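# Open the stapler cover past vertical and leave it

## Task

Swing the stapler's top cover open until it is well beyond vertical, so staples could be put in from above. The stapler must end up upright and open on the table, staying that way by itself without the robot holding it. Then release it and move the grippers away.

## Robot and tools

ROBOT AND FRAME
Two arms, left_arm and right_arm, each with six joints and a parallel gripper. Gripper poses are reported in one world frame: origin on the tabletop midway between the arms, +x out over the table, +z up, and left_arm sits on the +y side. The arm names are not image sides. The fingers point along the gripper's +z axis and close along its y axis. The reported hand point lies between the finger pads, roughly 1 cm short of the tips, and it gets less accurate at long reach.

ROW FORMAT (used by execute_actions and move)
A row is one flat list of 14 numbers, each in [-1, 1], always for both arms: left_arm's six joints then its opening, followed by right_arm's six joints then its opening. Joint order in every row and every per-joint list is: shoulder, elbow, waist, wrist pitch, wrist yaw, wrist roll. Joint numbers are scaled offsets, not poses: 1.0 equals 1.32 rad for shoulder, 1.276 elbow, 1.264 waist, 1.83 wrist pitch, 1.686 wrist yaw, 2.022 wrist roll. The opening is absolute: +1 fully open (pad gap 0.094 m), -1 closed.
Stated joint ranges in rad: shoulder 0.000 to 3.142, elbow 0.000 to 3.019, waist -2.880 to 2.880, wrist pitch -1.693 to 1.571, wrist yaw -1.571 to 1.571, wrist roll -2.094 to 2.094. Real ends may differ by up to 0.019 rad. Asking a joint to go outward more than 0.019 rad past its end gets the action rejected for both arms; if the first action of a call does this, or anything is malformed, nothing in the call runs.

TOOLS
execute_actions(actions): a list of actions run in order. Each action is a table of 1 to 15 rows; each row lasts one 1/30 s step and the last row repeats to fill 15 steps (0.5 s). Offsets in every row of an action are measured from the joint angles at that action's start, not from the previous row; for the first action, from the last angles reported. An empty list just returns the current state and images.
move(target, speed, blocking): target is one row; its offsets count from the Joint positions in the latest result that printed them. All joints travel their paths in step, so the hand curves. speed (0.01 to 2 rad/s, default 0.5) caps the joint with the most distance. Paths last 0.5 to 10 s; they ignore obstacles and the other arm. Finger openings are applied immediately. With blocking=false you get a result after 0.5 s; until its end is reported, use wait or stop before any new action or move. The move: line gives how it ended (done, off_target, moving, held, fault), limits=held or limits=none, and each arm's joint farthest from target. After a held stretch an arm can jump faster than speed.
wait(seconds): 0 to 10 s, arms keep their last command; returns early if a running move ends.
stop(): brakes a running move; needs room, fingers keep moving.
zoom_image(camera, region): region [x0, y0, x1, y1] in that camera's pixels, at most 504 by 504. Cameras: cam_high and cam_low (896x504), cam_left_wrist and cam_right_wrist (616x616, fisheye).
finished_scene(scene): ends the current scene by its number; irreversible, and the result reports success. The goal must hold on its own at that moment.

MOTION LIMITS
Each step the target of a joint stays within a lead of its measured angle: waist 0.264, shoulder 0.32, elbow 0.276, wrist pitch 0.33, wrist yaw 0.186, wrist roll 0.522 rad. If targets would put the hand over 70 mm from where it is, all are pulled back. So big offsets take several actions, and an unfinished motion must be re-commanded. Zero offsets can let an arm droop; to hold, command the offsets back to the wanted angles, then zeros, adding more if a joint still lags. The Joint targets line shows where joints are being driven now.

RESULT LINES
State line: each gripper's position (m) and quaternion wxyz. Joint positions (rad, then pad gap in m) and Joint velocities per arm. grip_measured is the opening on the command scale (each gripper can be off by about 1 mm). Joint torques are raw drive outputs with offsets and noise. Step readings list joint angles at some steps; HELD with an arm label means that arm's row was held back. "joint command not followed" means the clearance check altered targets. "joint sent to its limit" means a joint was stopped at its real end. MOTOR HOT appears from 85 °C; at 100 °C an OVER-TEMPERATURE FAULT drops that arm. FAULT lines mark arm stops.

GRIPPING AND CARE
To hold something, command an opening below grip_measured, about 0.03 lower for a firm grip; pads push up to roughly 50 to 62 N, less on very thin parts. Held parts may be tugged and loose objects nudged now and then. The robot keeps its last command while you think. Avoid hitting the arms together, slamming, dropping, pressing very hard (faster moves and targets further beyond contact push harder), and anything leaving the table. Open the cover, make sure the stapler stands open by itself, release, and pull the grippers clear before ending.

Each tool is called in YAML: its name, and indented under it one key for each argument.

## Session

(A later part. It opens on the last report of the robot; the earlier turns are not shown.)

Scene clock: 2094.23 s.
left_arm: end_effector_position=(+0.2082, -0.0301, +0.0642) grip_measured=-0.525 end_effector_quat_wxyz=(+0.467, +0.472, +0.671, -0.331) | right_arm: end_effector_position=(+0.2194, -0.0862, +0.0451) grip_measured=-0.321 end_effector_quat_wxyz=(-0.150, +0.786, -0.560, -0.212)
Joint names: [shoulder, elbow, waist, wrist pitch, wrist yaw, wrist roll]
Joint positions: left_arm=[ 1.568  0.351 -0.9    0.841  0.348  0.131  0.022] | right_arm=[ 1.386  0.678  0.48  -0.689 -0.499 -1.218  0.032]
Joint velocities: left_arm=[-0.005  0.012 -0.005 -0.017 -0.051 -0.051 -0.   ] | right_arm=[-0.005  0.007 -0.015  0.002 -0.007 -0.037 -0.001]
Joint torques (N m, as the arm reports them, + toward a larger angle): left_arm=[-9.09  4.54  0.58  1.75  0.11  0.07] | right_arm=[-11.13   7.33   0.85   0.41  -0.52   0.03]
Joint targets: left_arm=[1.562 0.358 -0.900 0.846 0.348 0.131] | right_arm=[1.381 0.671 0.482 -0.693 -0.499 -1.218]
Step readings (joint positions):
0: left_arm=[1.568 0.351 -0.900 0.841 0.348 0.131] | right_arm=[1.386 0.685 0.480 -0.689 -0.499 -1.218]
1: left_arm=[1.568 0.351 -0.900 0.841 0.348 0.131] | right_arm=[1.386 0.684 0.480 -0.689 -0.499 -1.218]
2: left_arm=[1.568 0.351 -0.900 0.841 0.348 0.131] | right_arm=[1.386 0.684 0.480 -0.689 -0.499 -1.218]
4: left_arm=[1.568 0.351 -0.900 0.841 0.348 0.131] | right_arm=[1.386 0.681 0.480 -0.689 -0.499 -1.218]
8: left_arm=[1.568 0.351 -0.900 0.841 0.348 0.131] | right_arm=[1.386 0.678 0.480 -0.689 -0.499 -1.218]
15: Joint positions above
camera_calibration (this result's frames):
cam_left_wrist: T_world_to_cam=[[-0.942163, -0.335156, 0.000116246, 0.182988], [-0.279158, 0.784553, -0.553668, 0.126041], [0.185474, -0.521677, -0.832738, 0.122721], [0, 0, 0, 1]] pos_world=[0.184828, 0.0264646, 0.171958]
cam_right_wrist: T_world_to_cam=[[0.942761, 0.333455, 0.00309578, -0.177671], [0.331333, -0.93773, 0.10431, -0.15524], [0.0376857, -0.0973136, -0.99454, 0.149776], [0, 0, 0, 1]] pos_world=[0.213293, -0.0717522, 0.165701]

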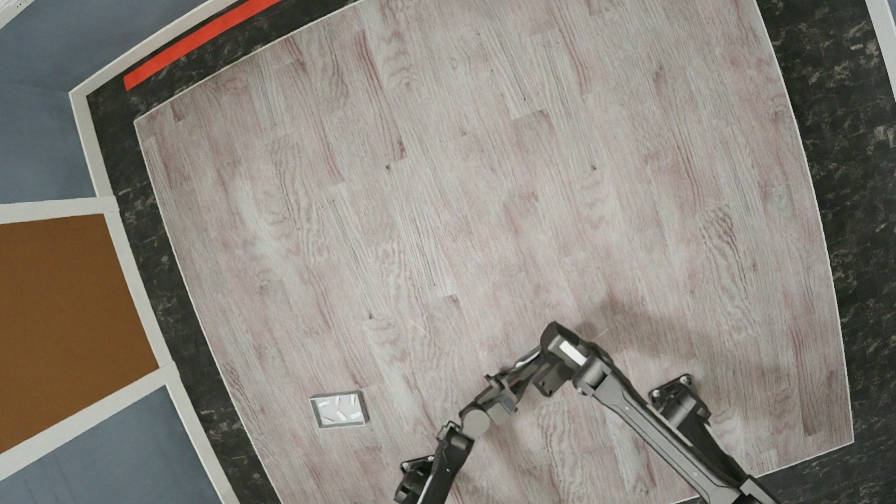

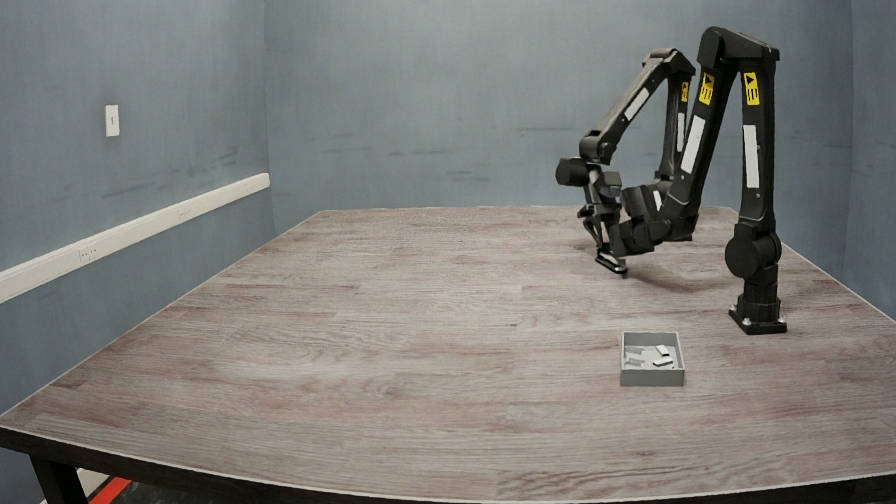

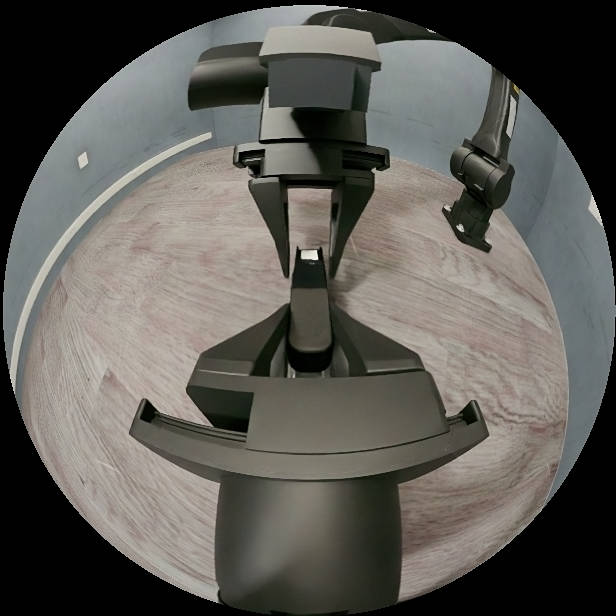

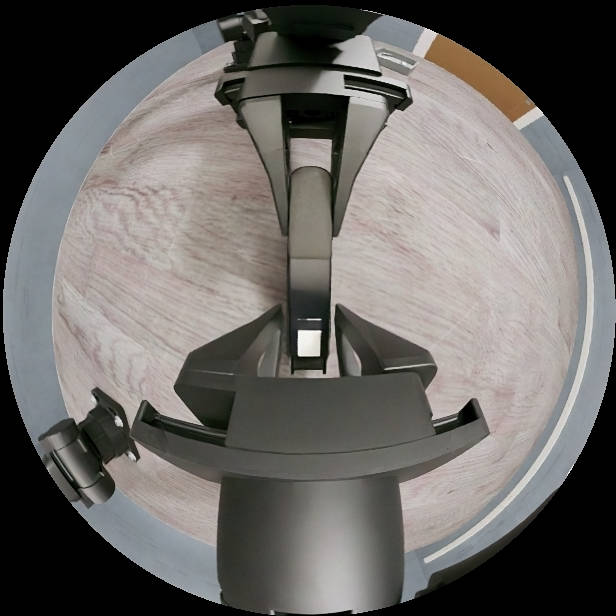

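execute_actions:
  actions:
    - [[-0.0045,0.006,0,0.003,0,0,-0.55, -0.002,0.010,0,0,0,0,-0.48]]
    - [[-0.0045,0.006,0,0.003,0,0,-0.55, -0.002,0.010,0,0,0,0,-0.56]]

Scene clock: 2096.83 s.
left_arm: end_effector_position=(+0.2081, -0.0302, +0.0642) grip_measured=-0.525 end_effector_quat_wxyz=(+0.467, +0.472, +0.671, -0.331) | right_arm: end_effector_position=(+0.2194, -0.0862, +0.0451) grip_measured=-0.535 end_effector_quat_wxyz=(-0.150, +0.786, -0.560, -0.212)
Joint names: [shoulder, elbow, waist, wrist pitch, wrist yaw, wrist roll]
Joint positions: left_arm=[ 1.568  0.351 -0.9    0.841  0.349  0.131  0.022] | right_arm=[ 1.386  0.678  0.48  -0.689 -0.499 -1.218  0.022]
Joint velocities: left_arm=[-0.005 -0.007  0.005 -0.012 -0.007 -0.022  0.   ] | right_arm=[-0.015 -0.002 -0.015 -0.007  0.007 -0.007 -0.   ]
Joint torques (N m, as the arm reports them, + toward a larger angle): left_arm=[-9.15  4.52  0.61  1.74  0.09  0.06] | right_arm=[-10.91   9.     0.59   0.55  -0.52   0.03]
Joint targets: left_arm=[1.562 0.358 -0.900 0.846 0.349 0.131] | right_arm=[1.384 0.691 0.480 -0.689 -0.499 -1.218]
Step readings (joint positions; steps 1 to 15: 1st action; 16 to 30: 2nd action):
0: left_arm=[1.568 0.351 -0.900 0.841 0.348 0.131] | right_arm=[1.386 0.678 0.480 -0.689 -0.499 -1.218]
1: left_arm=[1.568 0.351 -0.900 0.841 0.348 0.131] | right_arm=[1.386 0.678 0.480 -0.689 -0.499 -1.218]
2: left_arm=[1.568 0.351 -0.900 0.841 0.348 0.131] | right_arm=[1.386 0.678 0.480 -0.689 -0.499 -1.218]
4: left_arm=[1.568 0.351 -0.900 0.841 0.348 0.131] | right_arm=[1.386 0.678 0.480 -0.689 -0.499 -1.218]
8: left_arm=[1.568 0.351 -0.900 0.841 0.348 0.131] | right_arm=[1.386 0.678 0.480 -0.689 -0.499 -1.218]
15: left_arm=[1.568 0.351 -0.900 0.841 0.348 0.131] | right_arm=[1.386 0.678 0.480 -0.689 -0.499 -1.218]
16: left_arm=[1.568 0.351 -0.900 0.841 0.349 0.131] | right_arm=[1.386 0.678 0.480 -0.689 -0.499 -1.218]
17: left_arm=[1.568 0.351 -0.900 0.841 0.349 0.131] | right_arm=[1.386 0.678 0.480 -0.689 -0.499 -1.218]
19: left_arm=[1.568 0.351 -0.900 0.841 0.349 0.131] | right_arm=[1.386 0.678 0.480 -0.689 -0.499 -1.218]
23: left_arm=[1.568 0.351 -0.900 0.841 0.349 0.131] | right_arm=[1.386 0.678 0.480 -0.689 -0.499 -1.218]
30: Joint positions above
camera_calibration (this result's frames):
cam_left_wrist: T_world_to_cam=[[-0.9424, -0.334488, 0.000377705, 0.18291], [-0.278719, 0.784649, -0.553753, 0.125972], [0.184927, -0.521962, -0.832681, 0.122833], [0, 0, 0, 1]] pos_world=[0.18477, 0.0264518, 0.171969]
cam_right_wrist: T_world_to_cam=[[0.942761, 0.333455, 0.00309578, -0.177671], [0.331333, -0.93773, 0.10431, -0.15524], [0.0376857, -0.0973136, -0.99454, 0.149776], [0, 0, 0, 1]] pos_world=[0.213293, -0.0717522, 0.165701]

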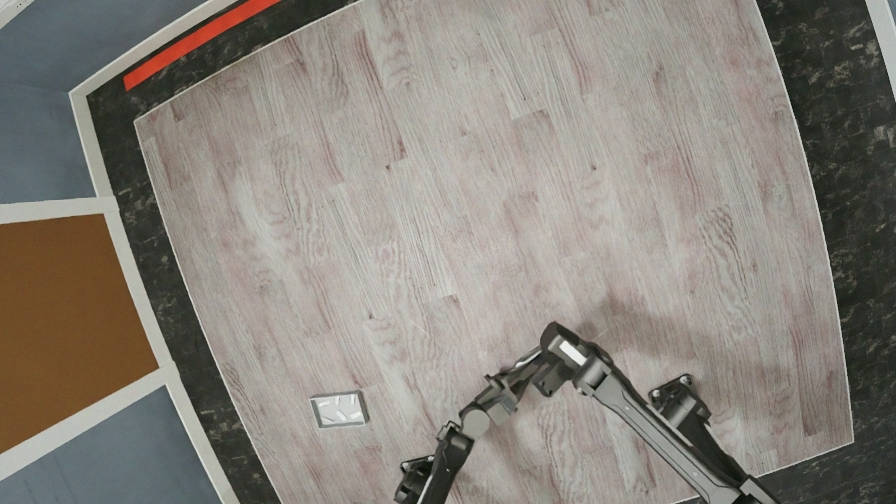

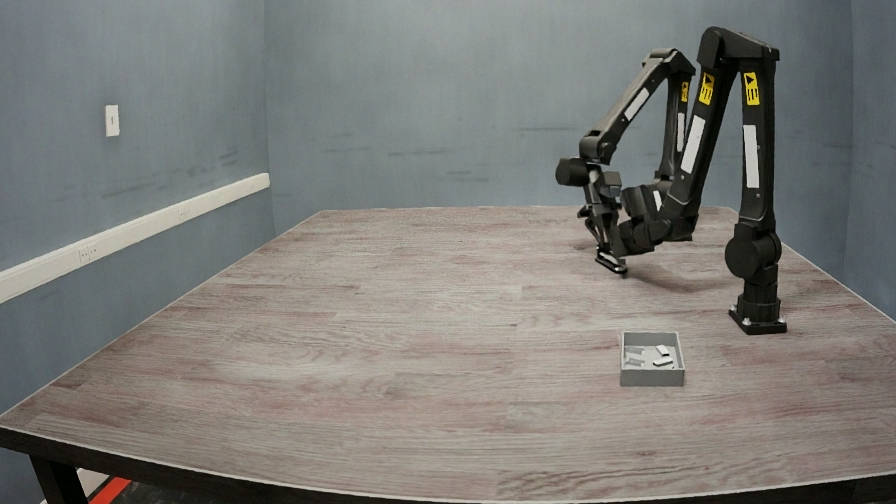

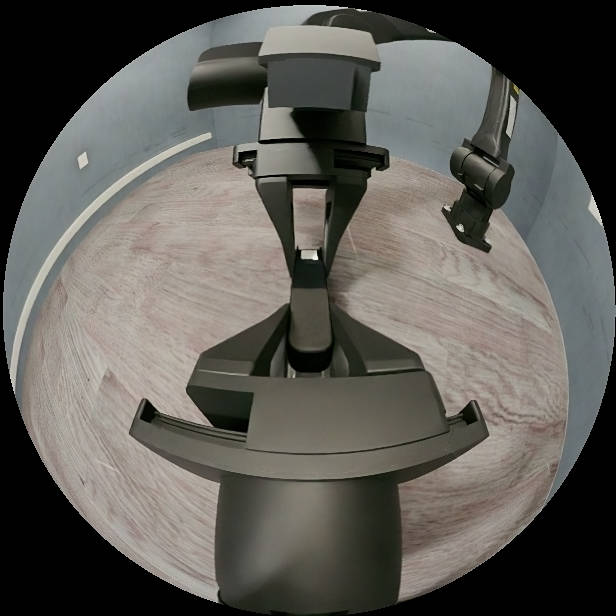

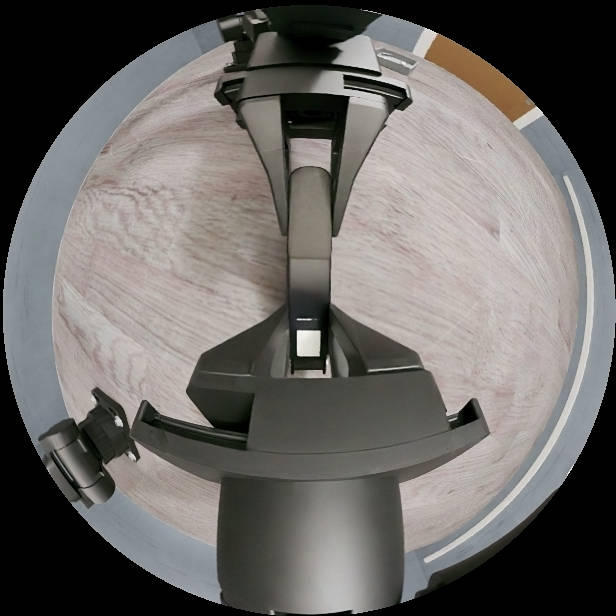

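execute_actions:
  actions: []

Scene clock: 2112.40 s.
left_arm: end_effector_position=(+0.2081, -0.0302, +0.0642) grip_measured=-0.525 end_effector_quat_wxyz=(+0.467, +0.472, +0.671, -0.331) | right_arm: end_effector_position=(+0.2194, -0.0862, +0.0451) grip_measured=-0.535 end_effector_quat_wxyz=(-0.150, +0.786, -0.560, -0.212)
Joint names: [shoulder, elbow, waist, wrist pitch, wrist yaw, wrist roll]
Joint positions: left_arm=[ 1.568  0.351 -0.9    0.841  0.349  0.131  0.022] | right_arm=[ 1.386  0.678  0.48  -0.689 -0.499 -1.218  0.022]
Joint velocities: left_arm=[ 0.005 -0.002 -0.005 -0.012 -0.037  0.007 -0.001] | right_arm=[ 0.024 -0.002  0.005  0.002  0.007 -0.007  0.   ]
Joint torques (N m, as the arm reports them, + toward a larger angle): left_arm=[-9.1   4.55  0.48  1.72  0.06  0.06] | right_arm=[-10.91   8.99   0.59   0.54  -0.52   0.03]
Joint targets: left_arm=[1.562 0.358 -0.900 0.846 0.349 0.131] | right_arm=[1.384 0.691 0.480 -0.689 -0.499 -1.218]
camera_calibration (this result's frames):
cam_left_wrist: T_world_to_cam=[[-0.9424, -0.334488, 0.000377705, 0.18291], [-0.278719, 0.784649, -0.553753, 0.125972], [0.184927, -0.521962, -0.832681, 0.122833], [0, 0, 0, 1]] pos_world=[0.18477, 0.0264518, 0.171969]
cam_right_wrist: T_world_to_cam=[[0.942761, 0.333455, 0.00309578, -0.177671], [0.331333, -0.93773, 0.10431, -0.15524], [0.0376857, -0.0973136, -0.99454, 0.149776], [0, 0, 0, 1]] pos_world=[0.213293, -0.0717522, 0.165701]

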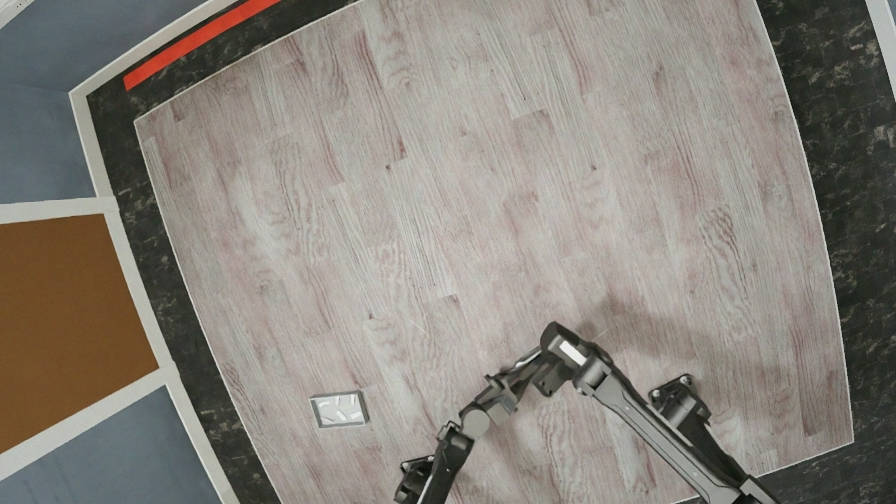

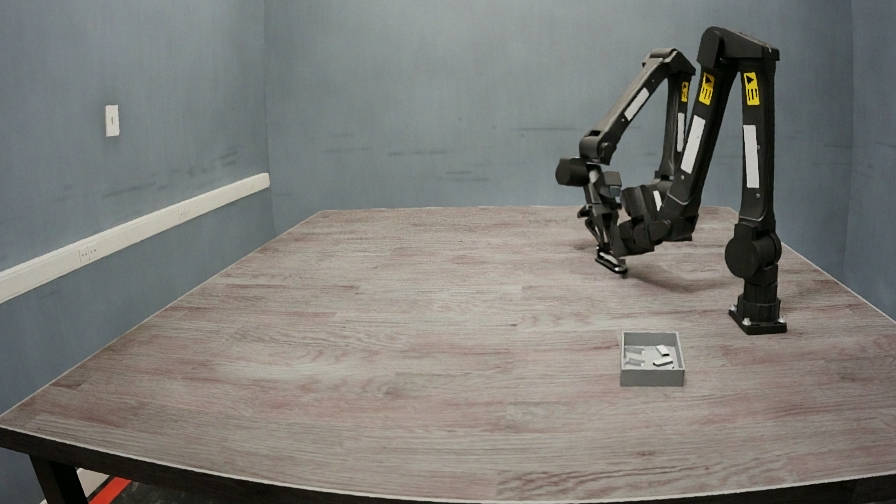

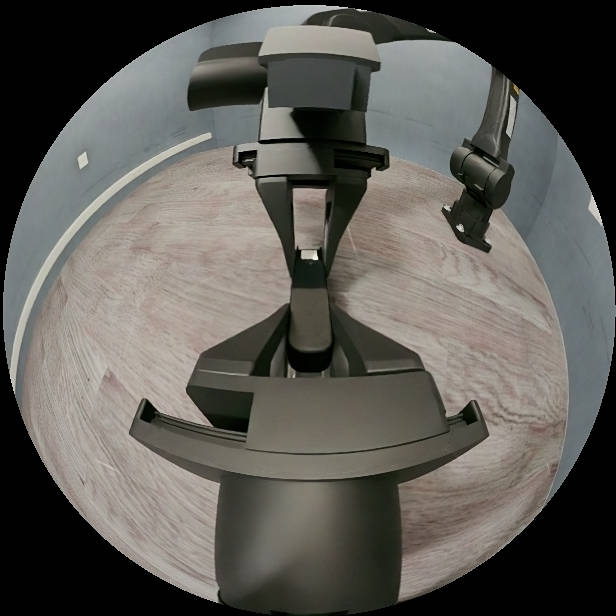

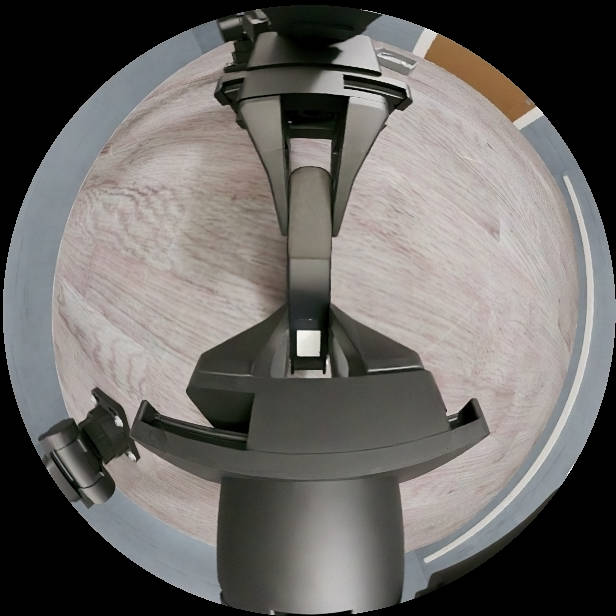

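execute_actions:
  actions:
    - [[-0.0045,0.006,0,0.003,0,0,-0.3,-0.0015,0.010,0,0,0,0,-0.56]]

move:
  target: [0.2652,-0.0227,0.0229,0.3798,0.0302,-0.0559,-0.3,-0.0015,0.010,0,0,0,0,-0.56]
  speed: 0.35

Scene clock: 2128.73 s.
left_arm: end_effector_position=(+0.2081, -0.0302, +0.0642) grip_measured=-0.302 end_effector_quat_wxyz=(+0.467, +0.472, +0.671, -0.331) | right_arm: end_effector_position=(+0.2194, -0.0862, +0.0451) grip_measured=-0.535 end_effector_quat_wxyz=(-0.150, +0.786, -0.560, -0.212)
Joint names: [shoulder, elbow, waist, wrist pitch, wrist yaw, wrist roll]
Joint positions: left_arm=[ 1.568  0.351 -0.9    0.841  0.349  0.131  0.033] | right_arm=[ 1.386  0.678  0.48  -0.689 -0.499 -1.218  0.022]
Joint velocities: left_arm=[-0.005 -0.002 -0.015 -0.007 -0.022 -0.095 -0.   ] | right_arm=[ 0.005  0.002 -0.005  0.007 -0.051  0.051 -0.001]
Joint torques (N m, as the arm reports them, + toward a larger angle): left_arm=[-9.11  4.56  0.49  1.79  0.11  0.09] | right_arm=[-10.81   9.     0.66   0.54  -0.54   0.04]
Joint targets: left_arm=[1.562 0.358 -0.900 0.846 0.349 0.131] | right_arm=[1.384 0.691 0.480 -0.689 -0.499 -1.218]
Step readings (joint positions):
0: left_arm=[1.568 0.351 -0.900 0.841 0.349 0.131] | right_arm=[1.386 0.678 0.480 -0.689 -0.499 -1.218]
1: left_arm=[1.568 0.351 -0.900 0.841 0.349 0.131] | right_arm=[1.386 0.678 0.480 -0.689 -0.499 -1.218]
2: left_arm=[1.568 0.351 -0.900 0.841 0.349 0.131] | right_arm=[1.386 0.678 0.480 -0.689 -0.499 -1.218]
4: left_arm=[1.568 0.351 -0.900 0.841 0.349 0.131] | right_arm=[1.386 0.678 0.480 -0.689 -0.499 -1.218]
8: left_arm=[1.568 0.351 -0.900 0.841 0.349 0.131] | right_arm=[1.386 0.678 0.480 -0.689 -0.499 -1.218]
15: Joint positions above
camera_calibration (this result's frames):
cam_left_wrist: T_world_to_cam=[[-0.9424, -0.334488, 0.000377705, 0.18291], [-0.278719, 0.784649, -0.553753, 0.125972], [0.184927, -0.521962, -0.832681, 0.122833], [0, 0, 0, 1]] pos_world=[0.18477, 0.0264518, 0.171969]
cam_right_wrist: T_world_to_cam=[[0.942782, 0.333394, 0.00320738, -0.177708], [0.331248, -0.93772, 0.104667, -0.155286], [0.0379029, -0.0976155, -0.994502, 0.149664], [0, 0, 0, 1]] pos_world=[0.213306, -0.0717584, 0.165665]

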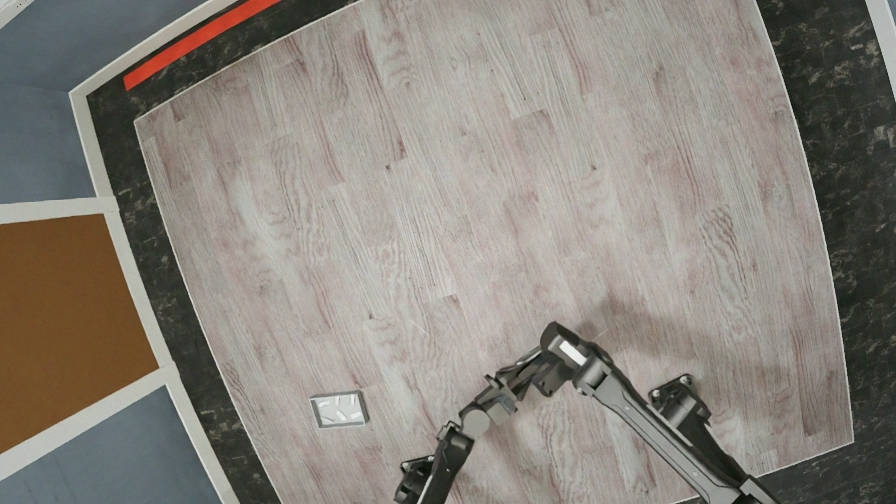

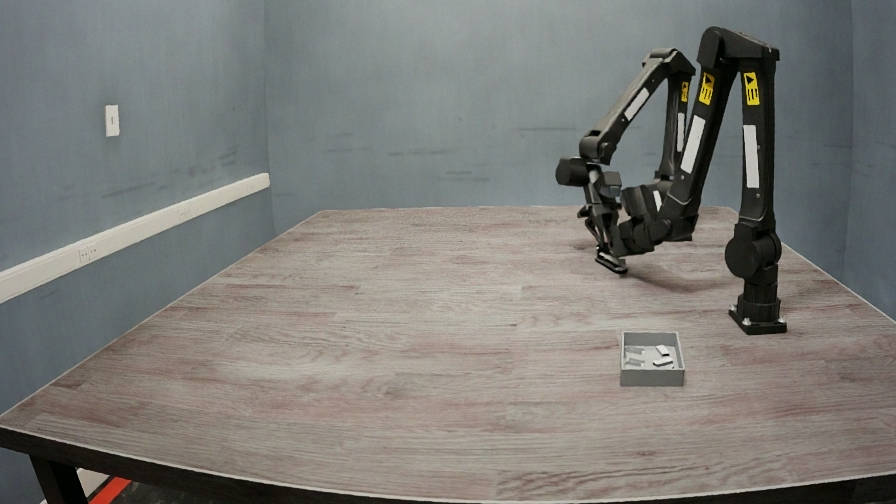

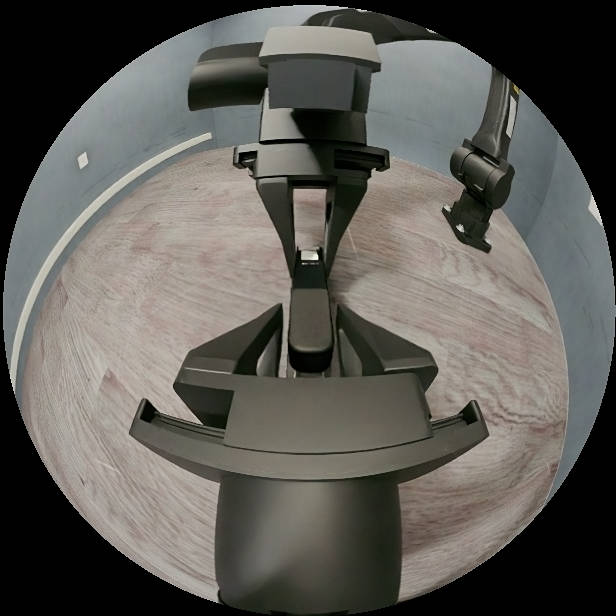

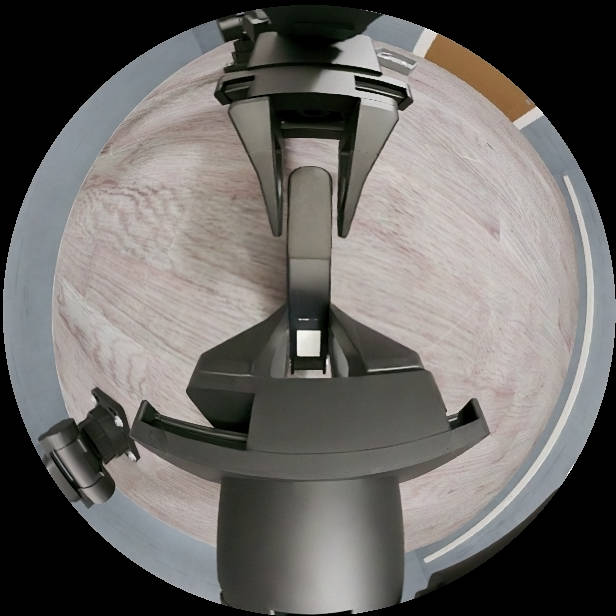

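Scene clock: 2131.17 s.
left_arm: end_effector_position=(+0.2082, -0.0313, +0.0642) grip_measured=-0.302 end_effector_quat_wxyz=(+0.555, +0.425, +0.595, -0.396) | right_arm: end_effector_position=(+0.2194, -0.0862, +0.0451) grip_measured=-0.535 end_effector_quat_wxyz=(-0.150, +0.786, -0.560, -0.212)
Joint names: [shoulder, elbow, waist, wrist pitch, wrist yaw, wrist roll]
Joint positions: left_arm=[ 1.915  0.33  -0.884  1.509  0.398  0.03   0.033] | right_arm=[ 1.386  0.678  0.48  -0.689 -0.499 -1.218  0.022]
Joint velocities: left_arm=[-0.005  0.002  0.005 -0.012  0.022 -0.007 -0.001] | right_arm=[ 0.005 -0.002 -0.005  0.012 -0.007 -0.037  0.   ]
Joint torques (N m, as the arm reports them, + toward a larger angle): left_arm=[-9.81  0.57  1.34  2.5   0.13  0.  ] | right_arm=[-10.85   9.01   0.67   0.54  -0.52   0.04]
Joint targets: left_arm=[1.918 0.322 -0.871 1.536 0.400 0.018] | right_arm=[1.384 0.691 0.480 -0.689 -0.499 -1.218]
move: off_target (left_arm); limits=none; left_arm: farthest joint: the wrist pitch, 0.027 radians from its target (0.695 radians at the start); right_arm: farthest joint: the elbow, 0.013 radians from its target (0.013 radians at the start)
camera_calibration (this result's frames):
cam_left_wrist: T_world_to_cam=[[-0.945647, -0.325178, -0.00323302, 0.183909], [-0.207433, 0.610831, -0.764105, 0.120116], [0.250445, -0.721903, -0.645083, 0.0902706], [0, 0, 0, 1]] pos_world=[0.176221, 0.0515989, 0.150608]
cam_right_wrist: T_world_to_cam=[[0.942782, 0.333394, 0.00320738, -0.177708], [0.331248, -0.93772, 0.104667, -0.155286], [0.0379029, -0.0976155, -0.994502, 0.149664], [0, 0, 0, 1]] pos_world=[0.213306, -0.0717584, 0.165665]

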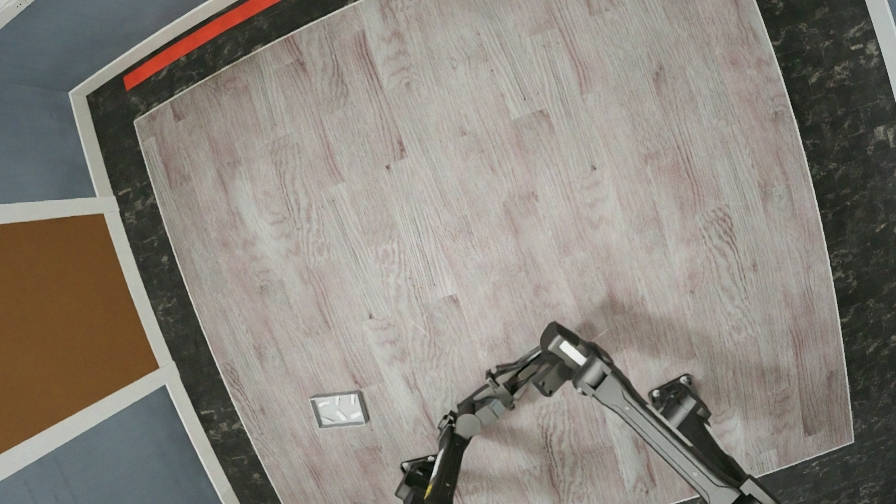

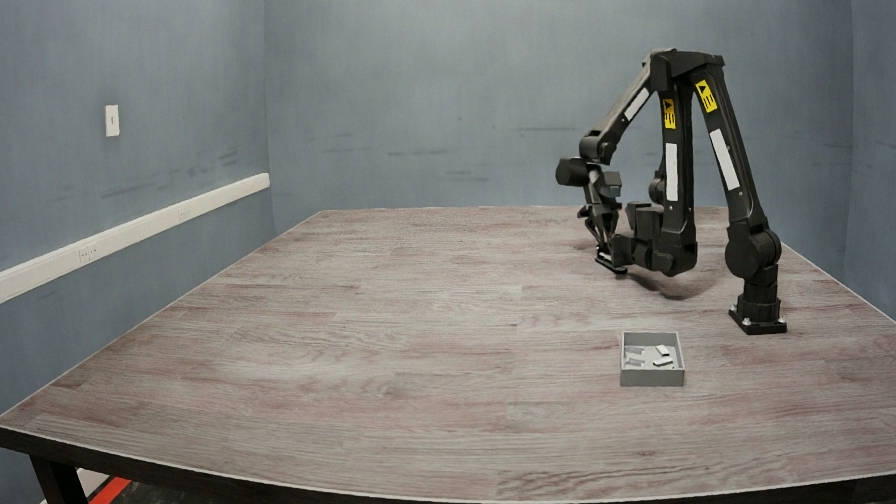

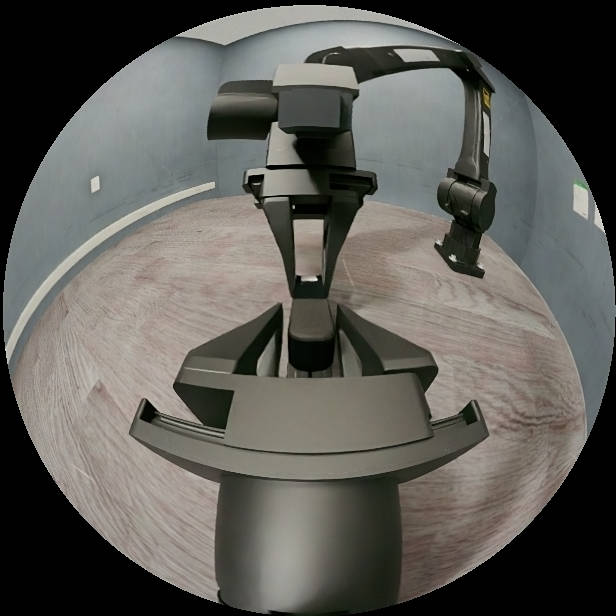

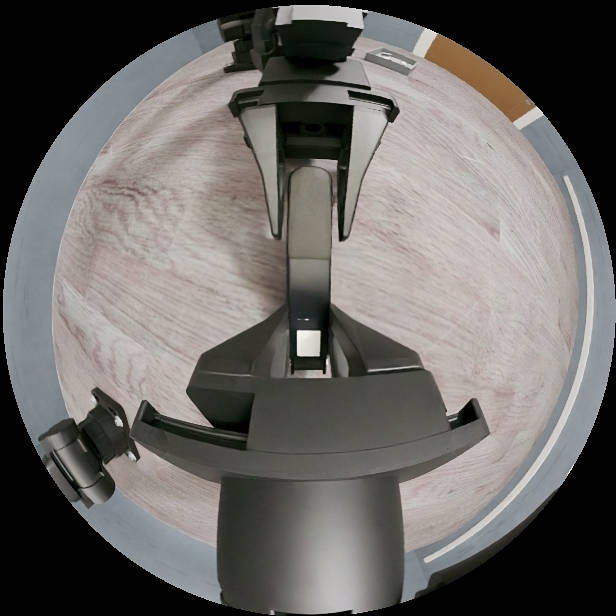

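execute_actions:
  actions:
    - [[0.0023,-0.0063,0.0103,0.0148,0.0012,-0.0059,-0.45,-0.0015,0.010,0,0,0,0,-0.56],[0.0023,-0.0063,0.0103,0.0148,0.0012,-0.0059,-0.48,-0.0015,0.010,0,0,0,0,-0.56],[0.0023,-0.0063,0.0103,0.0148,0.0012,-0.0059,-0.50,-0.0015,0.010,0,0,0,0,-0.56],[0.0023,-0.0063,0.0103,0.0148,0.0012,-0.0059,-0.52,-0.0015,0.010,0,0,0,0,-0.56],[0.0023,-0.0063,0.0103,0.0148,0.0012,-0.0059,-0.53,-0.0015,0.010,0,0,0,0,-0.56],[0.0023,-0.0063,0.0103,0.0148,0.0012,-0.0059,-0.54,-0.0015,0.010,0,0,0,0,-0.56],[0.0023,-0.0063,0.0103,0.0148,0.0012,-0.0059,-0.55,-0.0015,0.010,0,0,0,0,-0.56],[0.0023,-0.0063,0.0103,0.0148,0.0012,-0.0059,-0.56,-0.0015,0.010,0,0,0,0,-0.56]]
    - [[0.0023,-0.0063,0.0103,0.0148,0.0012,-0.0059,-0.56,-0.0015,0.010,0,0,0,0,-0.3]]

Scene clock: 2137.50 s.
left_arm: end_effector_position=(+0.2081, -0.0313, +0.0642) grip_measured=-0.522 end_effector_quat_wxyz=(+0.554, +0.425, +0.595, -0.397) | right_arm: end_effector_position=(+0.2194, -0.0862, +0.0451) grip_measured=-0.301 end_effector_quat_wxyz=(-0.150, +0.786, -0.561, -0.212)
Joint names: [shoulder, elbow, waist, wrist pitch, wrist yaw, wrist roll]
Joint positions: left_arm=[ 1.915  0.33  -0.884  1.509  0.4    0.027  0.022] | right_arm=[ 1.386  0.678  0.48  -0.689 -0.499 -1.215  0.033]
Joint velocities: left_arm=[-0.005 -0.002 -0.005 -0.007 -0.022 -0.081  0.   ] | right_arm=[-0.005 -0.027  0.005  0.002  0.022 -0.007  0.001]
Joint torques (N m, as the arm reports them, + toward a larger angle): left_arm=[-9.99  0.62  1.7   2.5   0.12 -0.03] | right_arm=[-11.15   8.84   0.65   0.55  -0.52   0.03]
Joint targets: left_arm=[1.918 0.322 -0.871 1.537 0.402 0.017] | right_arm=[1.384 0.691 0.480 -0.689 -0.499 -1.215]
Step readings (joint positions; steps 1 to 15: 1st action; 16 to 30: 2nd action):
0: left_arm=[1.915 0.330 -0.884 1.509 0.398 0.029] | right_arm=[1.386 0.678 0.480 -0.689 -0.499 -1.218]
1: left_arm=[1.915 0.330 -0.884 1.509 0.398 0.029] | right_arm=[1.386 0.678 0.480 -0.689 -0.499 -1.218]
2: left_arm=[1.915 0.330 -0.884 1.509 0.398 0.029] | right_arm=[1.386 0.678 0.480 -0.689 -0.499 -1.218]
4: left_arm=[1.915 0.330 -0.884 1.509 0.400 0.029] | right_arm=[1.386 0.678 0.480 -0.689 -0.499 -1.217]
8: left_arm=[1.915 0.330 -0.884 1.509 0.400 0.029] | right_arm=[1.386 0.678 0.480 -0.689 -0.499 -1.215]
15: left_arm=[1.915 0.330 -0.884 1.509 0.400 0.029] | right_arm=[1.386 0.678 0.480 -0.689 -0.499 -1.215]
16: left_arm=[1.915 0.330 -0.884 1.509 0.400 0.028] | right_arm=[1.386 0.678 0.480 -0.689 -0.499 -1.215]
17: left_arm=[1.915 0.330 -0.884 1.509 0.400 0.028] | right_arm=[1.386 0.678 0.480 -0.689 -0.499 -1.215]
19: left_arm=[1.915 0.330 -0.884 1.509 0.400 0.027] | right_arm=[1.386 0.678 0.480 -0.689 -0.499 -1.215]
23: left_arm=[1.915 0.330 -0.884 1.509 0.400 0.027] | right_arm=[1.386 0.678 0.480 -0.689 -0.499 -1.215]
30: Joint positions above
camera_calibration (this result's frames):
cam_left_wrist: T_world_to_cam=[[-0.946085, -0.323918, -0.000435698, 0.183696], [-0.208627, 0.610376, -0.764144, 0.120334], [0.247786, -0.722854, -0.645045, 0.0908297], [0, 0, 0, 1]] pos_world=[0.176391, 0.0517102, 0.150622]
cam_right_wrist: T_world_to_cam=[[0.943553, 0.331216, 0.0018679, -0.178005], [0.329213, -0.938437, 0.104663, -0.154901], [0.036419, -0.09814, -0.994506, 0.149945], [0, 0, 0, 1]] pos_world=[0.213492, -0.0716913, 0.165666]

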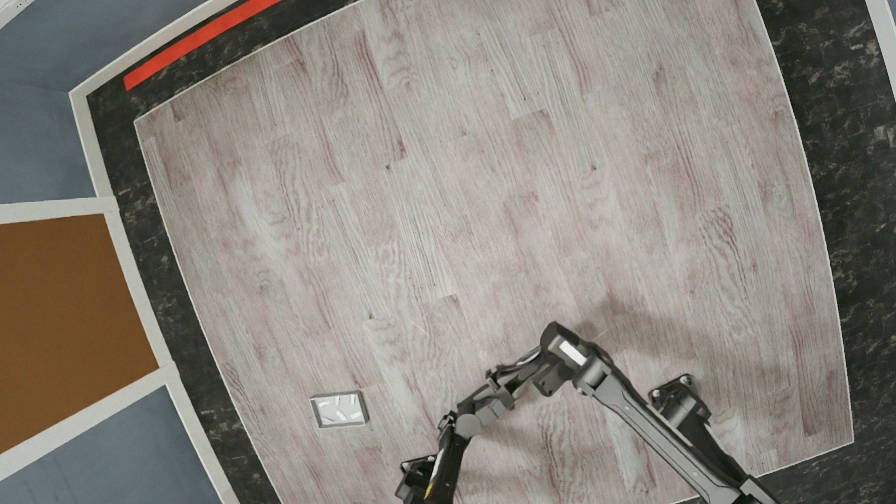

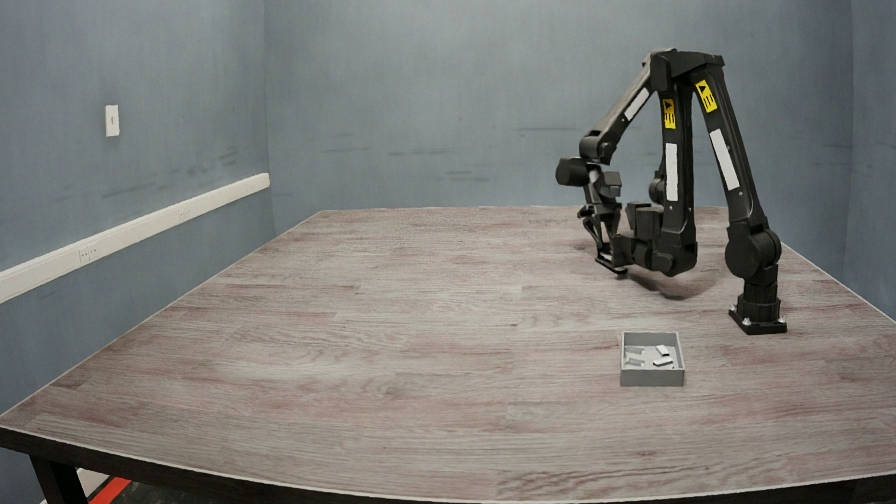

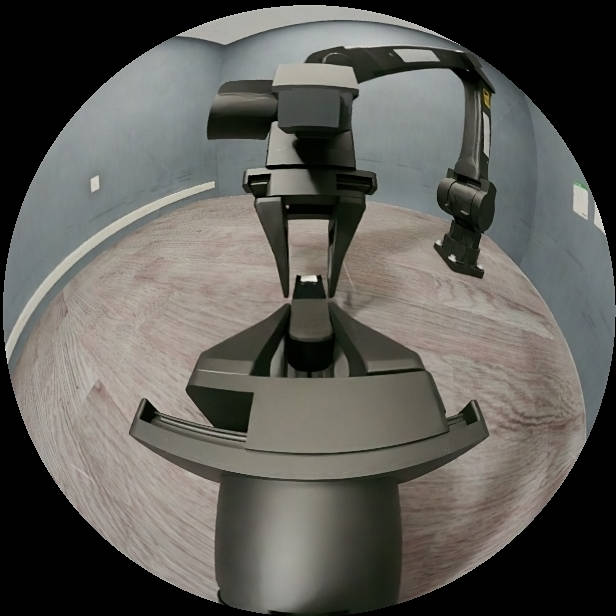

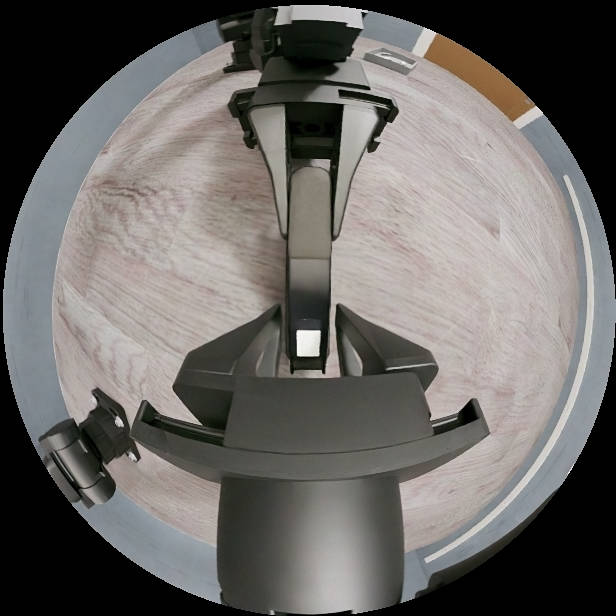

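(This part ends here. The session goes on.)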